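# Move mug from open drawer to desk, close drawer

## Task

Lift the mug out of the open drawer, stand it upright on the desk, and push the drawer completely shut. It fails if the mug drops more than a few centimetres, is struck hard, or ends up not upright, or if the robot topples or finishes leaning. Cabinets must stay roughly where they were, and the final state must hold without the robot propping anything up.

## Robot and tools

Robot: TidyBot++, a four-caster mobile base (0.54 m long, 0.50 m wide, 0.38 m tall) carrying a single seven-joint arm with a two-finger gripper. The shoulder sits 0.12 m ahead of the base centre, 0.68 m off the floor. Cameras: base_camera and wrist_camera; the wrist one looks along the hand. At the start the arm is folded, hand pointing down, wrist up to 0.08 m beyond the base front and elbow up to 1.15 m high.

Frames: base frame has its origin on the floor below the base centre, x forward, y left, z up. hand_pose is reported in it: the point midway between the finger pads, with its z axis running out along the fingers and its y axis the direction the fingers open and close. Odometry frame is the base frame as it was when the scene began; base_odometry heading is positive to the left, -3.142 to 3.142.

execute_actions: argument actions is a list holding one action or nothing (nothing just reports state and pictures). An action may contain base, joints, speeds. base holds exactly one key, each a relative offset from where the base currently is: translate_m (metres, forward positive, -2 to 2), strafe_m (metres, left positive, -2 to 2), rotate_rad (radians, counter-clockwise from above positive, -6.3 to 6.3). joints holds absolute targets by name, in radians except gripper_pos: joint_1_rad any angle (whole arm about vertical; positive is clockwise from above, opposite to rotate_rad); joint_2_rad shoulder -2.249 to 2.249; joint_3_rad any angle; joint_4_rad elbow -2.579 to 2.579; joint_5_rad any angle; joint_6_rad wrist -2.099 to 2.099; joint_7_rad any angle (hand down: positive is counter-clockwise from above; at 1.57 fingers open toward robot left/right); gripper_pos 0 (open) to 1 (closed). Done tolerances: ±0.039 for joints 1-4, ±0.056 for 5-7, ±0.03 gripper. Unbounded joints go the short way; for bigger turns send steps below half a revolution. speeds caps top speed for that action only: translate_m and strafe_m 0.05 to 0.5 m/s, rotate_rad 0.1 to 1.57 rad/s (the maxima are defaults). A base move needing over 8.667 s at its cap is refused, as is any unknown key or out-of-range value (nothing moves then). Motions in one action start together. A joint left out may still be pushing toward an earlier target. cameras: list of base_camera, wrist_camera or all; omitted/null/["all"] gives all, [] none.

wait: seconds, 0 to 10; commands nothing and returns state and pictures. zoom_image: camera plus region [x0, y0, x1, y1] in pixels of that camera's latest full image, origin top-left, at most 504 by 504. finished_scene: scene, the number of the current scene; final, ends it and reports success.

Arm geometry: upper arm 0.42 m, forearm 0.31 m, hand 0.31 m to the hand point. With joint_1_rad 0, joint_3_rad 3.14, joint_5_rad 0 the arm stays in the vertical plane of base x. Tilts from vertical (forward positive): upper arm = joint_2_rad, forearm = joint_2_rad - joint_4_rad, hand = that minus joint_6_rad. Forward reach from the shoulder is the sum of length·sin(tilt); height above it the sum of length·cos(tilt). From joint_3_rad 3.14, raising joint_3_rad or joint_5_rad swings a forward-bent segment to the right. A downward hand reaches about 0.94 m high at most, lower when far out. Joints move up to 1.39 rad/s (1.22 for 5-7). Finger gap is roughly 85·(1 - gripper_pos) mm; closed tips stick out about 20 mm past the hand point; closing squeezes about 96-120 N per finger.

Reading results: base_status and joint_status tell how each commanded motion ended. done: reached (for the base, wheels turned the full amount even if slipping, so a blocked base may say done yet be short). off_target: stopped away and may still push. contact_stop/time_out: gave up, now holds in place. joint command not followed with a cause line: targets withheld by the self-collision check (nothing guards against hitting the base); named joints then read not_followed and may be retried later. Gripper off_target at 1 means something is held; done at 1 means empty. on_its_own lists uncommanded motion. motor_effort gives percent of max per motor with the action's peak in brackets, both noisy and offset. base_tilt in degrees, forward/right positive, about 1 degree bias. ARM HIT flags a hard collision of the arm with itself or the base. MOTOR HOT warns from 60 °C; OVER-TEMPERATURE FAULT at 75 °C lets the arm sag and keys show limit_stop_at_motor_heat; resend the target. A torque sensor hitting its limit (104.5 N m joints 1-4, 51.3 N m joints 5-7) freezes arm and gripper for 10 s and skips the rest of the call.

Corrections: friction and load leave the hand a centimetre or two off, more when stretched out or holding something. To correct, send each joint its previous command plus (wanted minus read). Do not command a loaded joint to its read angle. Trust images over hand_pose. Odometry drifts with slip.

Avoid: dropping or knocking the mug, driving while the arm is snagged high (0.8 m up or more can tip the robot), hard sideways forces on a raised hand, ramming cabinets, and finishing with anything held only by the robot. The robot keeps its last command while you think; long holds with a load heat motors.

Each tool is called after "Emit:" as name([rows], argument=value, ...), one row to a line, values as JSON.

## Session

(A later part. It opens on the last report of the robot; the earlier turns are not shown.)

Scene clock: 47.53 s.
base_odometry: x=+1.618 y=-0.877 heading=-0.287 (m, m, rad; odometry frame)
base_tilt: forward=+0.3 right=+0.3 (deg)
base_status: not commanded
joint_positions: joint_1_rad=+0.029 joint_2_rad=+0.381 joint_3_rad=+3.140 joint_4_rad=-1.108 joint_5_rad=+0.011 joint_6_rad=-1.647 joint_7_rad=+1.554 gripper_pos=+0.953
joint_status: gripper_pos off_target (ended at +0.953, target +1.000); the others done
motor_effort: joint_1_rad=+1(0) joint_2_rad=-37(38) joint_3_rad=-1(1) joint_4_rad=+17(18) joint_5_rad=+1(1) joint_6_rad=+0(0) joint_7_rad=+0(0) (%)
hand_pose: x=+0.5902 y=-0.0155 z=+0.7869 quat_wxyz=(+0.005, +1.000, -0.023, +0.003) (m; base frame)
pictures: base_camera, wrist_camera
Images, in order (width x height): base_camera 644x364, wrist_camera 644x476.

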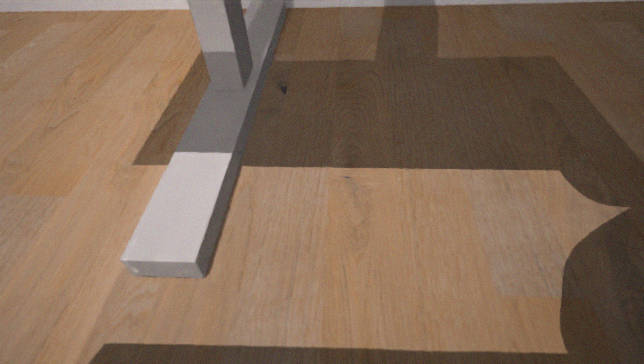

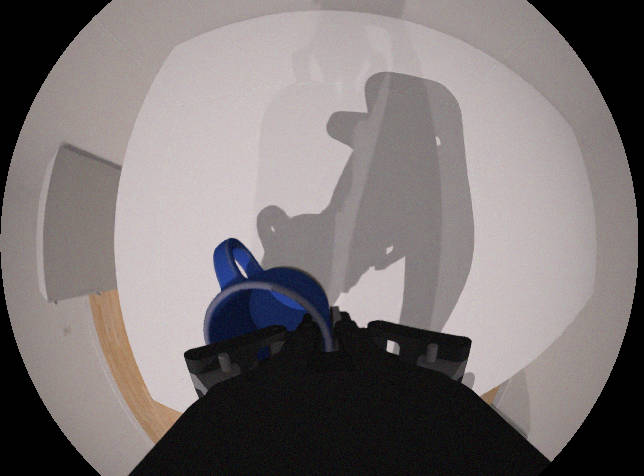

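Emit:
execute_actions([
  {"joints": {"joint_2_rad": 0.415, "joint_6_rad": -1.578, "gripper_pos": 1.0}},
])

Scene clock: 49.27 s.
base_odometry: x=+1.618 y=-0.877 heading=-0.287 (m, m, rad; odometry frame)
base_tilt: forward=+0.2 right=+0.3 (deg)
base_status: not commanded
joint_positions: joint_1_rad=+0.029 joint_2_rad=+0.409 joint_3_rad=+3.140 joint_4_rad=-1.091 joint_5_rad=+0.011 joint_6_rad=-1.607 joint_7_rad=+1.554 gripper_pos=+0.953
joint_status: gripper_pos off_target (ended at +0.953, target +1.000); the others done
motor_effort: joint_1_rad=-1(2) joint_2_rad=-32(39) joint_3_rad=-2(2) joint_4_rad=+13(16) joint_5_rad=+1(2) joint_6_rad=+1(6) joint_7_rad=+0(0) (%)
hand_pose: x=+0.6104 y=-0.0159 z=+0.7789 quat_wxyz=(+0.005, +1.000, -0.023, +0.017) (m; base frame)
pictures: base_camera, wrist_camera
Images, in order (width x height): base_camera 644x364, wrist_camera 644x476.

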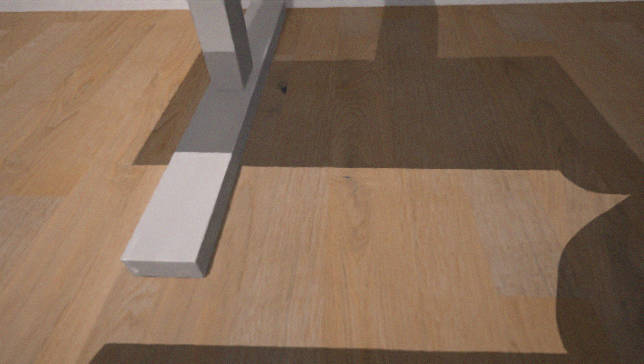

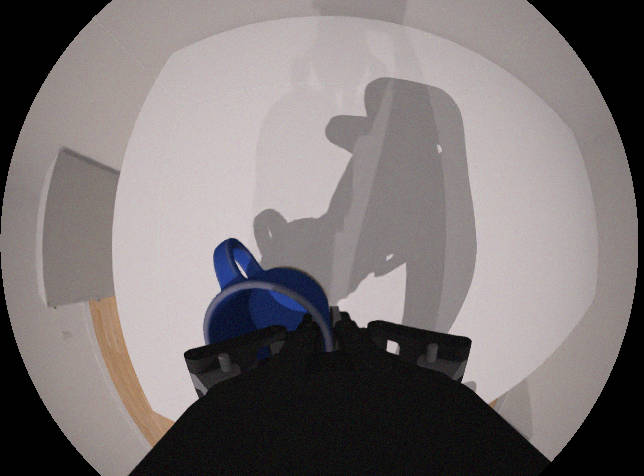

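Emit:
execute_actions([
  {"joints": {"joint_2_rad": 0.409, "gripper_pos": 0.55}},
])

Scene clock: 50.27 s.
base_odometry: x=+1.618 y=-0.877 heading=-0.287 (m, m, rad; odometry frame)
base_tilt: forward=+0.2 right=+0.3 (deg)
base_status: not commanded
joint_positions: joint_1_rad=+0.029 joint_2_rad=+0.409 joint_3_rad=+3.140 joint_4_rad=-1.090 joint_5_rad=+0.011 joint_6_rad=-1.607 joint_7_rad=+1.554 gripper_pos=+0.550
joint_status: all done
motor_effort: joint_1_rad=+0(0) joint_2_rad=-35(35) joint_3_rad=-1(0) joint_4_rad=+15(17) joint_5_rad=+1(1) joint_6_rad=+1(1) joint_7_rad=+0(0) (%)
hand_pose: x=+0.6106 y=-0.0159 z=+0.7791 quat_wxyz=(+0.005, +1.000, -0.023, +0.018) (m; base frame)
pictures: base_camera, wrist_camera
Images, in order (width x height): base_camera 644x364, wrist_camera 644x476.

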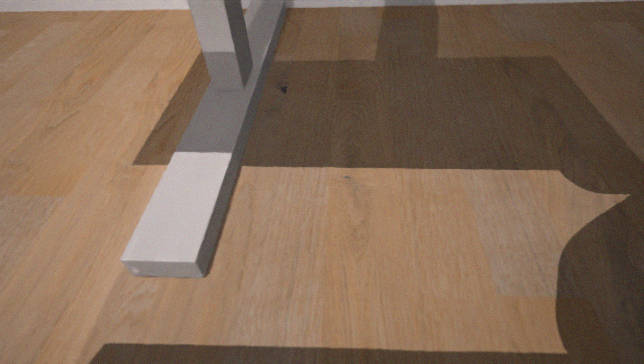

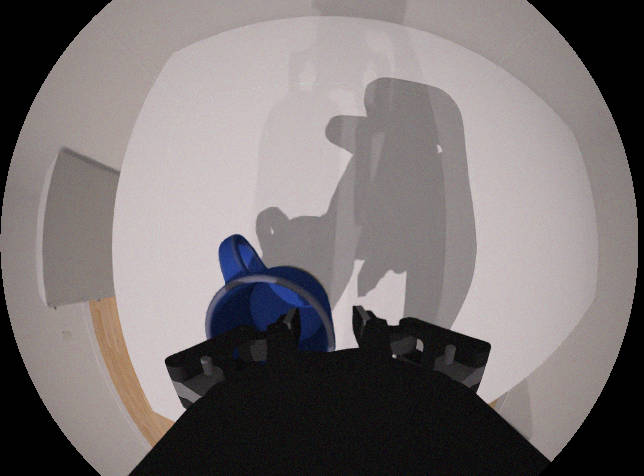

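Emit:
execute_actions([
  {"joints": {"joint_2_rad": 0.40, "joint_4_rad": -0.83, "joint_6_rad": -1.87}},
])

Scene clock: 51.97 s.
base_odometry: x=+1.618 y=-0.877 heading=-0.287 (m, m, rad; odometry frame)
base_tilt: forward=+0.3 right=+0.3 (deg)
base_status: not commanded
joint_positions: joint_1_rad=+0.029 joint_2_rad=+0.405 joint_3_rad=+3.140 joint_4_rad=-0.842 joint_5_rad=+0.011 joint_6_rad=-1.843 joint_7_rad=+1.554 gripper_pos=+0.550
joint_status: all done
motor_effort: joint_1_rad=+0(0) joint_2_rad=-33(37) joint_3_rad=-1(0) joint_4_rad=+15(16) joint_5_rad=+1(1) joint_6_rad=+0(0) joint_7_rad=+0(0) (%)
hand_pose: x=+0.5987 y=-0.0155 z=+0.8574 quat_wxyz=(+0.005, +0.999, -0.024, +0.026) (m; base frame)
pictures: base_camera, wrist_camera
Images, in order (width x height): base_camera 644x364, wrist_camera 644x476.

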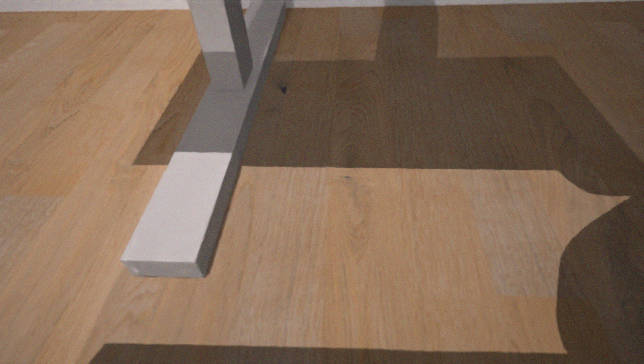

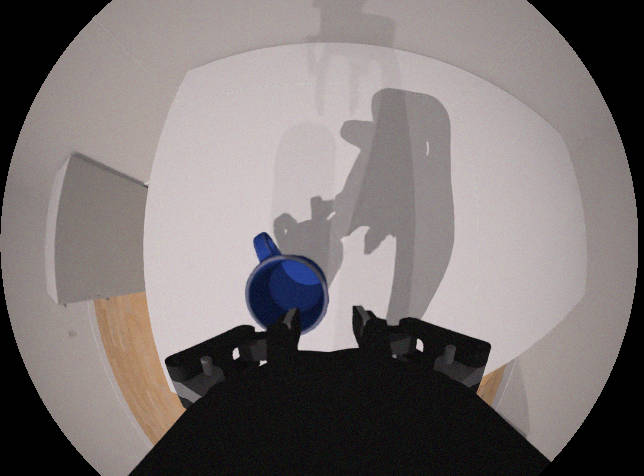

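Emit:
execute_actions([
  {"base": {"translate_m": -0.45}, "joints": {"gripper_pos": 1.0}},
], cameras=["wrist_camera"])

Emit:
execute_actions([
  {"base": {"translate_m": -0.53}, "joints": {"joint_1_rad": 0.0, "joint_2_rad": 0.40, "joint_4_rad": -2.012, "joint_6_rad": 1.16}},
], cameras=[])

Emit:
execute_actions([
  {"base": {"strafe_m": 0.36}, "joints": {"joint_2_rad": 1.12}},
], cameras=[])

Emit:
execute_actions([
  {"base": {"rotate_rad": -1.57}},
])

Scene clock: 56.57 s.
base_odometry: x=+1.186 y=-0.749 heading=-0.287 (m, m, rad; odometry frame)
base_tilt: forward=+0.2 right=+0.3 (deg)
base_status: done
joint_positions: joint_1_rad=+0.030 joint_2_rad=+0.396 joint_3_rad=+3.140 joint_4_rad=-0.841 joint_5_rad=+0.009 joint_6_rad=-1.845 joint_7_rad=+1.554 gripper_pos=+0.999
joint_status: all done
motor_effort: joint_1_rad=+0(2) joint_2_rad=-33(38) joint_3_rad=+0(2) joint_4_rad=+15(15) joint_5_rad=+1(1) joint_6_rad=+1(1) joint_7_rad=+0(0) (%)
hand_pose: x=+0.5965 y=-0.0155 z=+0.8621 quat_wxyz=(+0.004, +0.999, -0.024, +0.029) (m; base frame)
pictures: wrist_camera
Images, in order (width x height): wrist_camera 644x476.

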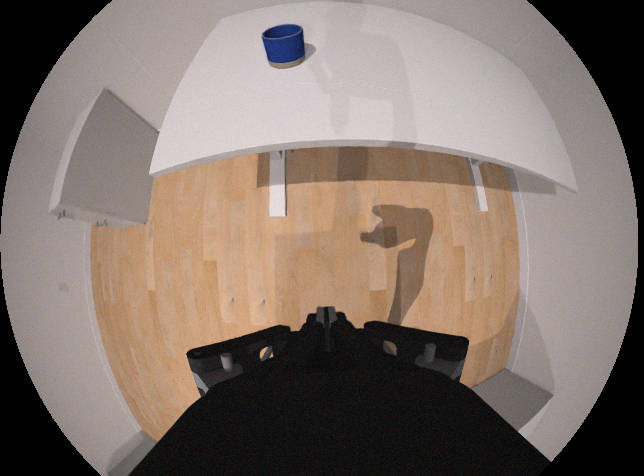

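Scene clock: 59.83 s.
base_odometry: x=+0.677 y=-0.599 heading=-0.287 (m, m, rad; odometry frame)
base_tilt: forward=+0.3 right=+0.3 (deg)
base_status: done
joint_positions: joint_1_rad=+0.014 joint_2_rad=+0.397 joint_3_rad=+3.140 joint_4_rad=-1.997 joint_5_rad=+0.009 joint_6_rad=+1.136 joint_7_rad=+1.554 gripper_pos=+0.999
joint_status: all done
motor_effort: joint_1_rad=+0(0) joint_2_rad=-33(38) joint_3_rad=-1(1) joint_4_rad=+15(18) joint_5_rad=+1(1) joint_6_rad=+8(8) joint_7_rad=+0(0) (%)
hand_pose: x=+0.7914 y=-0.0048 z=+0.9352 quat_wxyz=(-0.002, +0.588, -0.004, +0.809) (m; base frame)
pictures: none
No camera images: the call's "cameras" was empty. Leave "cameras" out to get every camera's image.

Scene clock: 61.90 s.
base_odometry: x=+0.779 y=-0.254 heading=-0.287 (m, m, rad; odometry frame)
base_tilt: forward=+0.3 right=+0.3 (deg)
base_status: done
joint_positions: joint_1_rad=-0.004 joint_2_rad=+1.113 joint_3_rad=+3.140 joint_4_rad=-2.001 joint_5_rad=+0.009 joint_6_rad=+1.137 joint_7_rad=+1.554 gripper_pos=+0.999
joint_status: all done
motor_effort: joint_1_rad=+0(3) joint_2_rad=-43(46) joint_3_rad=-1(3) joint_4_rad=+4(15) joint_5_rad=+1(2) joint_6_rad=+8(9) joint_7_rad=+0(0) (%)
hand_pose: x=+0.7908 y=+0.0073 z=+0.4302 quat_wxyz=(-0.009, +0.835, -0.001, +0.550) (m; base frame)
pictures: none
No camera images: the call's "cameras" was empty. Leave "cameras" out to get every camera's image.

Scene clock: 64.50 s.
base_odometry: x=+0.779 y=-0.254 heading=-1.857 (m, m, rad; odometry frame)
base_tilt: forward=+0.2 right=+0.3 (deg)
base_status: done
joint_positions: joint_1_rad=+0.006 joint_2_rad=+1.113 joint_3_rad=+3.141 joint_4_rad=-2.001 joint_5_rad=+0.008 joint_6_rad=+1.137 joint_7_rad=+1.554 gripper_pos=+0.999
joint_status: not commanded
motor_effort: joint_1_rad=+0(5) joint_2_rad=-42(44) joint_3_rad=-2(4) joint_4_rad=+4(4) joint_5_rad=+1(2) joint_6_rad=+8(8) joint_7_rad=+0(0) (%)
hand_pose: x=+0.7909 y=+0.0000 z=+0.4302 quat_wxyz=(-0.005, +0.835, -0.006, +0.550) (m; base frame)
pictures: base_camera, wrist_camera
Images, in order (width x height): base_camera 644x364, wrist_camera 644x476.

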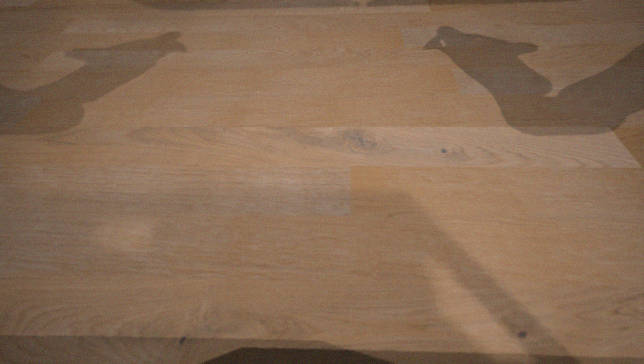

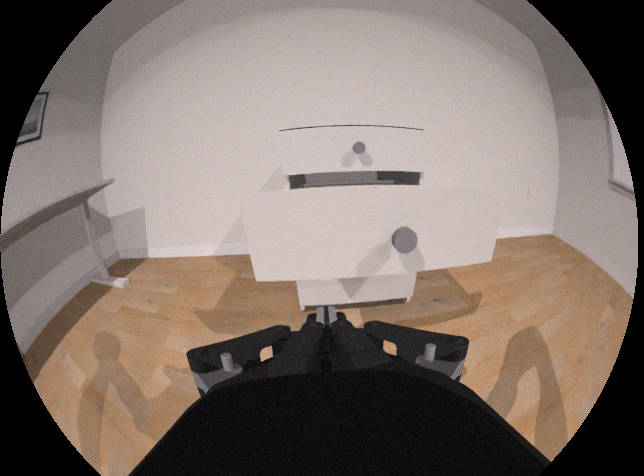

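Emit:
execute_actions([
  {"base": {"translate_m": 0.11}, "speeds": {"translate_m": 0.2}},
])

Scene clock: 67.23 s.
base_odometry: x=+0.748 y=-0.359 heading=-1.857 (m, m, rad; odometry frame)
base_tilt: forward=+0.3 right=+0.3 (deg)
base_status: done
joint_positions: joint_1_rad=+0.006 joint_2_rad=+1.114 joint_3_rad=+3.141 joint_4_rad=-2.003 joint_5_rad=+0.008 joint_6_rad=+1.137 joint_7_rad=+1.554 gripper_pos=+0.999
joint_status: not commanded
motor_effort: joint_1_rad=+0(1) joint_2_rad=-42(45) joint_3_rad=-1(2) joint_4_rad=+4(6) joint_5_rad=+1(1) joint_6_rad=+7(9) joint_7_rad=+0(0) (%)
hand_pose: x=+0.7900 y=+0.0000 z=+0.4295 quat_wxyz=(-0.005, +0.836, -0.006, +0.549) (m; base frame)
pictures: base_camera, wrist_camera
Images, in order (width x height): base_camera 644x364, wrist_camera 644x476.

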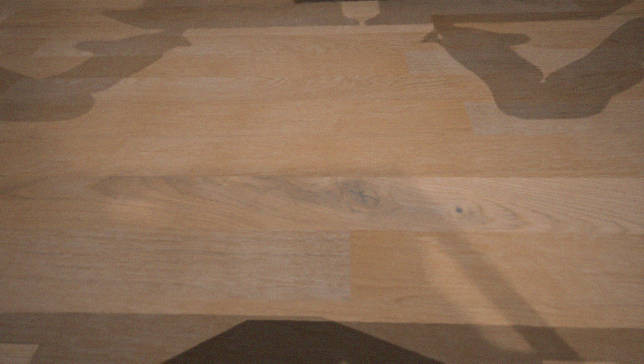

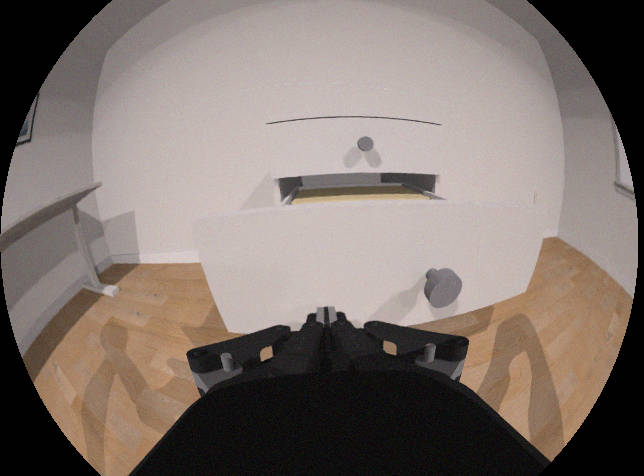

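Emit:
execute_actions([
  {"base": {"translate_m": 0.29}, "speeds": {"translate_m": 0.12}},
])

Scene clock: 70.63 s.
base_odometry: x=+0.666 y=-0.637 heading=-1.858 (m, m, rad; odometry frame)
base_tilt: forward=+0.3 right=+0.3 (deg)
base_status: done
joint_positions: joint_1_rad=+0.006 joint_2_rad=+1.115 joint_3_rad=+3.141 joint_4_rad=-2.019 joint_5_rad=+0.008 joint_6_rad=+1.137 joint_7_rad=+1.554 gripper_pos=+0.999
joint_status: not commanded
motor_effort: joint_1_rad=+0(1) joint_2_rad=-42(45) joint_3_rad=-1(2) joint_4_rad=+4(12) joint_5_rad=+1(2) joint_6_rad=+8(10) joint_7_rad=+0(0) (%)
hand_pose: x=+0.7828 y=+0.0001 z=+0.4242 quat_wxyz=(-0.005, +0.841, -0.006, +0.542) (m; base frame)
pictures: base_camera, wrist_camera
Images, in order (width x height): base_camera 644x364, wrist_camera 644x476.

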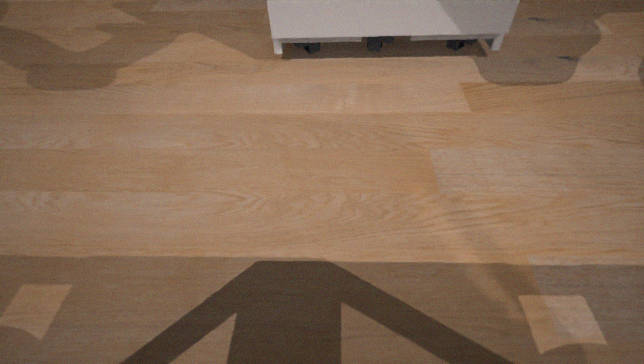

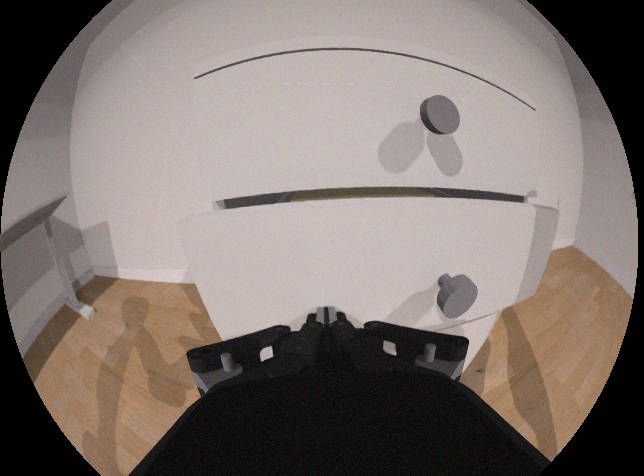

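Emit:
execute_actions([
  {"base": {"translate_m": 0.03}, "speeds": {"translate_m": 0.05}},
])

Scene clock: 72.07 s.
base_odometry: x=+0.657 y=-0.666 heading=-1.859 (m, m, rad; odometry frame)
base_tilt: forward=+0.3 right=+0.3 (deg)
base_status: done
joint_positions: joint_1_rad=+0.006 joint_2_rad=+1.115 joint_3_rad=+3.141 joint_4_rad=-2.015 joint_5_rad=+0.008 joint_6_rad=+1.137 joint_7_rad=+1.554 gripper_pos=+0.999
joint_status: not commanded
motor_effort: joint_1_rad=+0(1) joint_2_rad=-42(43) joint_3_rad=-2(2) joint_4_rad=+4(9) joint_5_rad=+1(0) joint_6_rad=+7(9) joint_7_rad=+0(0) (%)
hand_pose: x=+0.7845 y=+0.0001 z=+0.4252 quat_wxyz=(-0.005, +0.840, -0.006, +0.543) (m; base frame)
pictures: base_camera, wrist_camera
Images, in order (width x height): base_camera 644x364, wrist_camera 644x476.

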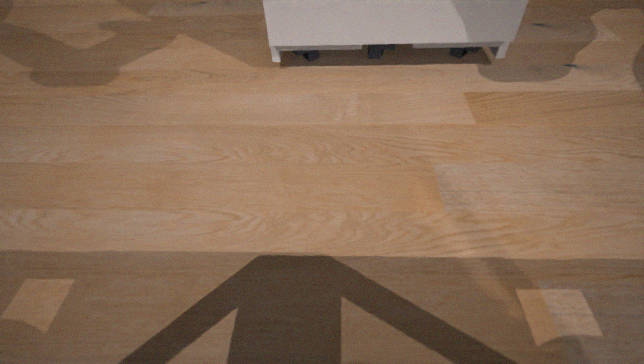

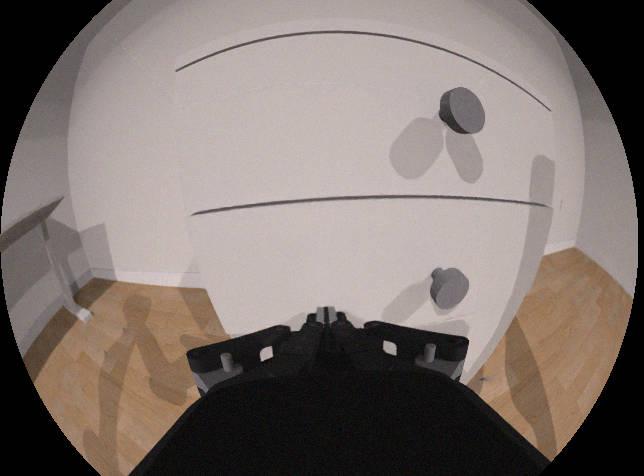

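Emit:
zoom_image(camera="wrist_camera", region=[160, 150, 360, 330])

Emit:
zoom_image(camera="wrist_camera", region=[420, 130, 600, 330])

Region (160, 150, 360, 330) of wrist_camera's 644x476 image, scaled by 2.520; it fills the top 454 rows of this view, and the rest is white.

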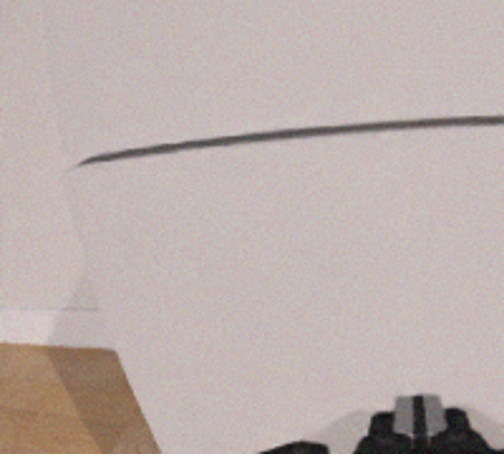

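Region (420, 130, 600, 330) of wrist_camera's 644x476 image, scaled by 2.520; it fills the left 454 columns of this view, and the rest is white.

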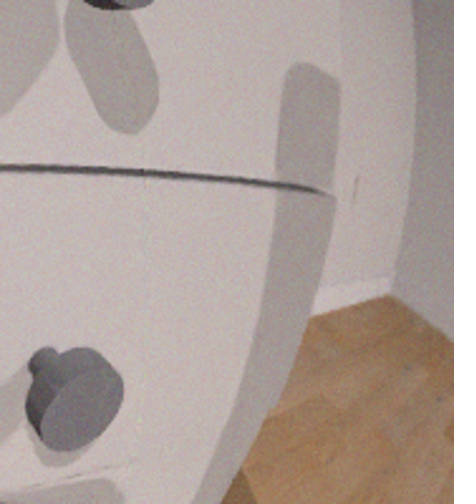

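Emit:
execute_actions([
  {"base": {"translate_m": 0.015}, "speeds": {"translate_m": 0.05}},
])

Scene clock: 73.13 s.
base_odometry: x=+0.653 y=-0.681 heading=-1.859 (m, m, rad; odometry frame)
base_tilt: forward=+0.3 right=+0.3 (deg)
base_status: done
joint_positions: joint_1_rad=+0.006 joint_2_rad=+1.115 joint_3_rad=+3.141 joint_4_rad=-2.015 joint_5_rad=+0.008 joint_6_rad=+1.137 joint_7_rad=+1.554 gripper_pos=+0.999
joint_status: not commanded
motor_effort: joint_1_rad=+0(1) joint_2_rad=-42(43) joint_3_rad=-2(2) joint_4_rad=+4(6) joint_5_rad=+1(1) joint_6_rad=+8(8) joint_7_rad=+0(0) (%)
hand_pose: x=+0.7846 y=+0.0001 z=+0.4252 quat_wxyz=(-0.005, +0.840, -0.006, +0.543) (m; base frame)
pictures: base_camera, wrist_camera
Images, in order (width x height): base_camera 644x364, wrist_camera 644x476.

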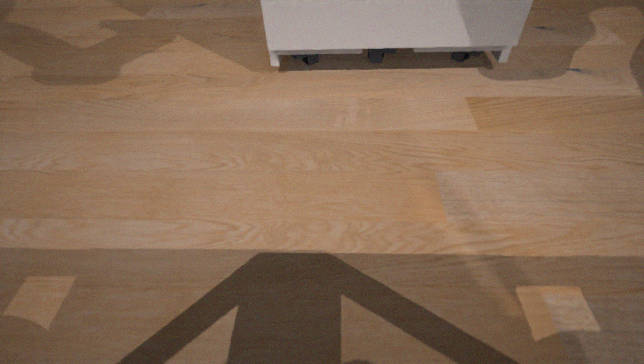

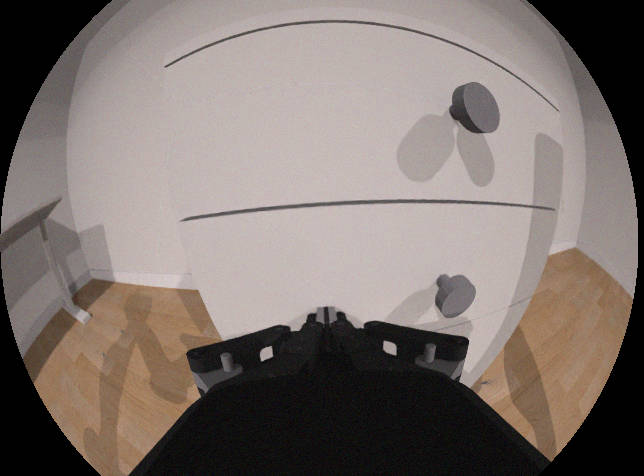

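Emit:
execute_actions([
  {"base": {"translate_m": 0.01}, "speeds": {"translate_m": 0.05}},
])

Scene clock: 74.03 s.
base_odometry: x=+0.650 y=-0.690 heading=-1.859 (m, m, rad; odometry frame)
base_tilt: forward=+0.3 right=+0.3 (deg)
base_status: done
joint_positions: joint_1_rad=+0.006 joint_2_rad=+1.117 joint_3_rad=+3.141 joint_4_rad=-2.032 joint_5_rad=+0.008 joint_6_rad=+1.137 joint_7_rad=+1.554 gripper_pos=+0.999
joint_status: not commanded
motor_effort: joint_1_rad=+0(1) joint_2_rad=-43(43) joint_3_rad=-1(1) joint_4_rad=+7(14) joint_5_rad=+1(1) joint_6_rad=+9(10) joint_7_rad=+0(0) (%)
hand_pose: x=+0.7764 y=+0.0002 z=+0.4191 quat_wxyz=(-0.005, +0.845, -0.006, +0.535) (m; base frame)
pictures: base_camera, wrist_camera
Images, in order (width x height): base_camera 644x364, wrist_camera 644x476.

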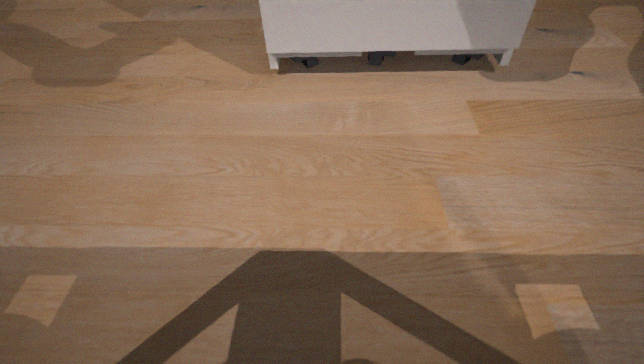

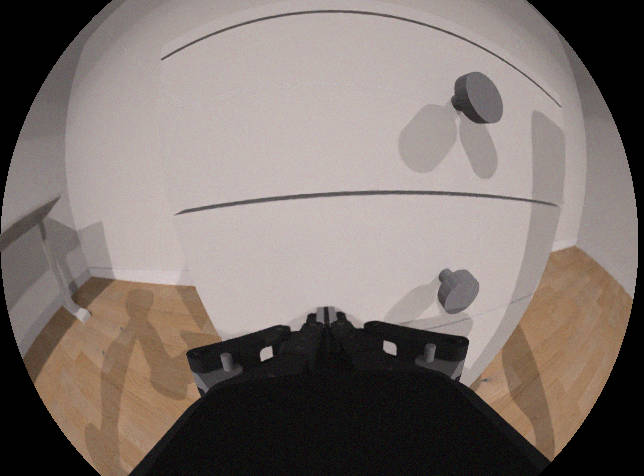

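Emit:
execute_actions([
  {"base": {"translate_m": -0.12}, "joints": {"joint_1_rad": -0.5}},
], cameras=["wrist_camera"])

Scene clock: 75.87 s.
base_odometry: x=+0.684 y=-0.575 heading=-1.860 (m, m, rad; odometry frame)
base_tilt: forward=+0.3 right=+0.3 (deg)
base_status: done
joint_positions: joint_1_rad=-0.494 joint_2_rad=+1.117 joint_3_rad=+3.141 joint_4_rad=-2.012 joint_5_rad=+0.008 joint_6_rad=+1.137 joint_7_rad=+1.554 gripper_pos=+0.999
joint_status: all done
motor_effort: joint_1_rad=+0(4) joint_2_rad=-42(43) joint_3_rad=-1(3) joint_4_rad=+4(7) joint_5_rad=+1(0) joint_6_rad=+8(8) joint_7_rad=+0(0) (%)
hand_pose: x=+0.7039 y=+0.3192 z=+0.4248 quat_wxyz=(-0.140, +0.815, +0.202, +0.526) (m; base frame)
pictures: wrist_camera
Images, in order (width x height): wrist_camera 644x476.

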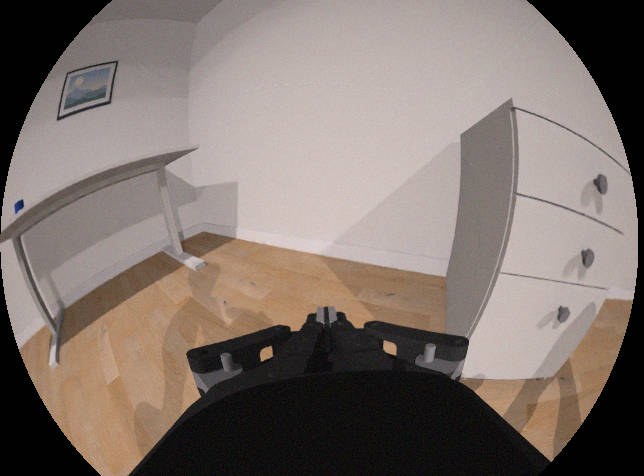

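Emit:
zoom_image(camera="wrist_camera", region=[0, 160, 120, 260])

Region (0, 160, 120, 260) of wrist_camera's 644x476 image, scaled by 4.200.

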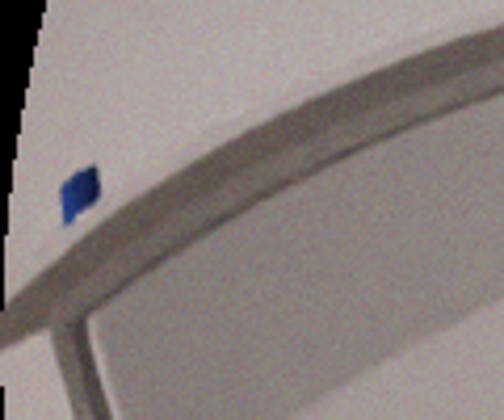

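Emit:
finished_scene(scene=1)

The scene is finished: the task was done.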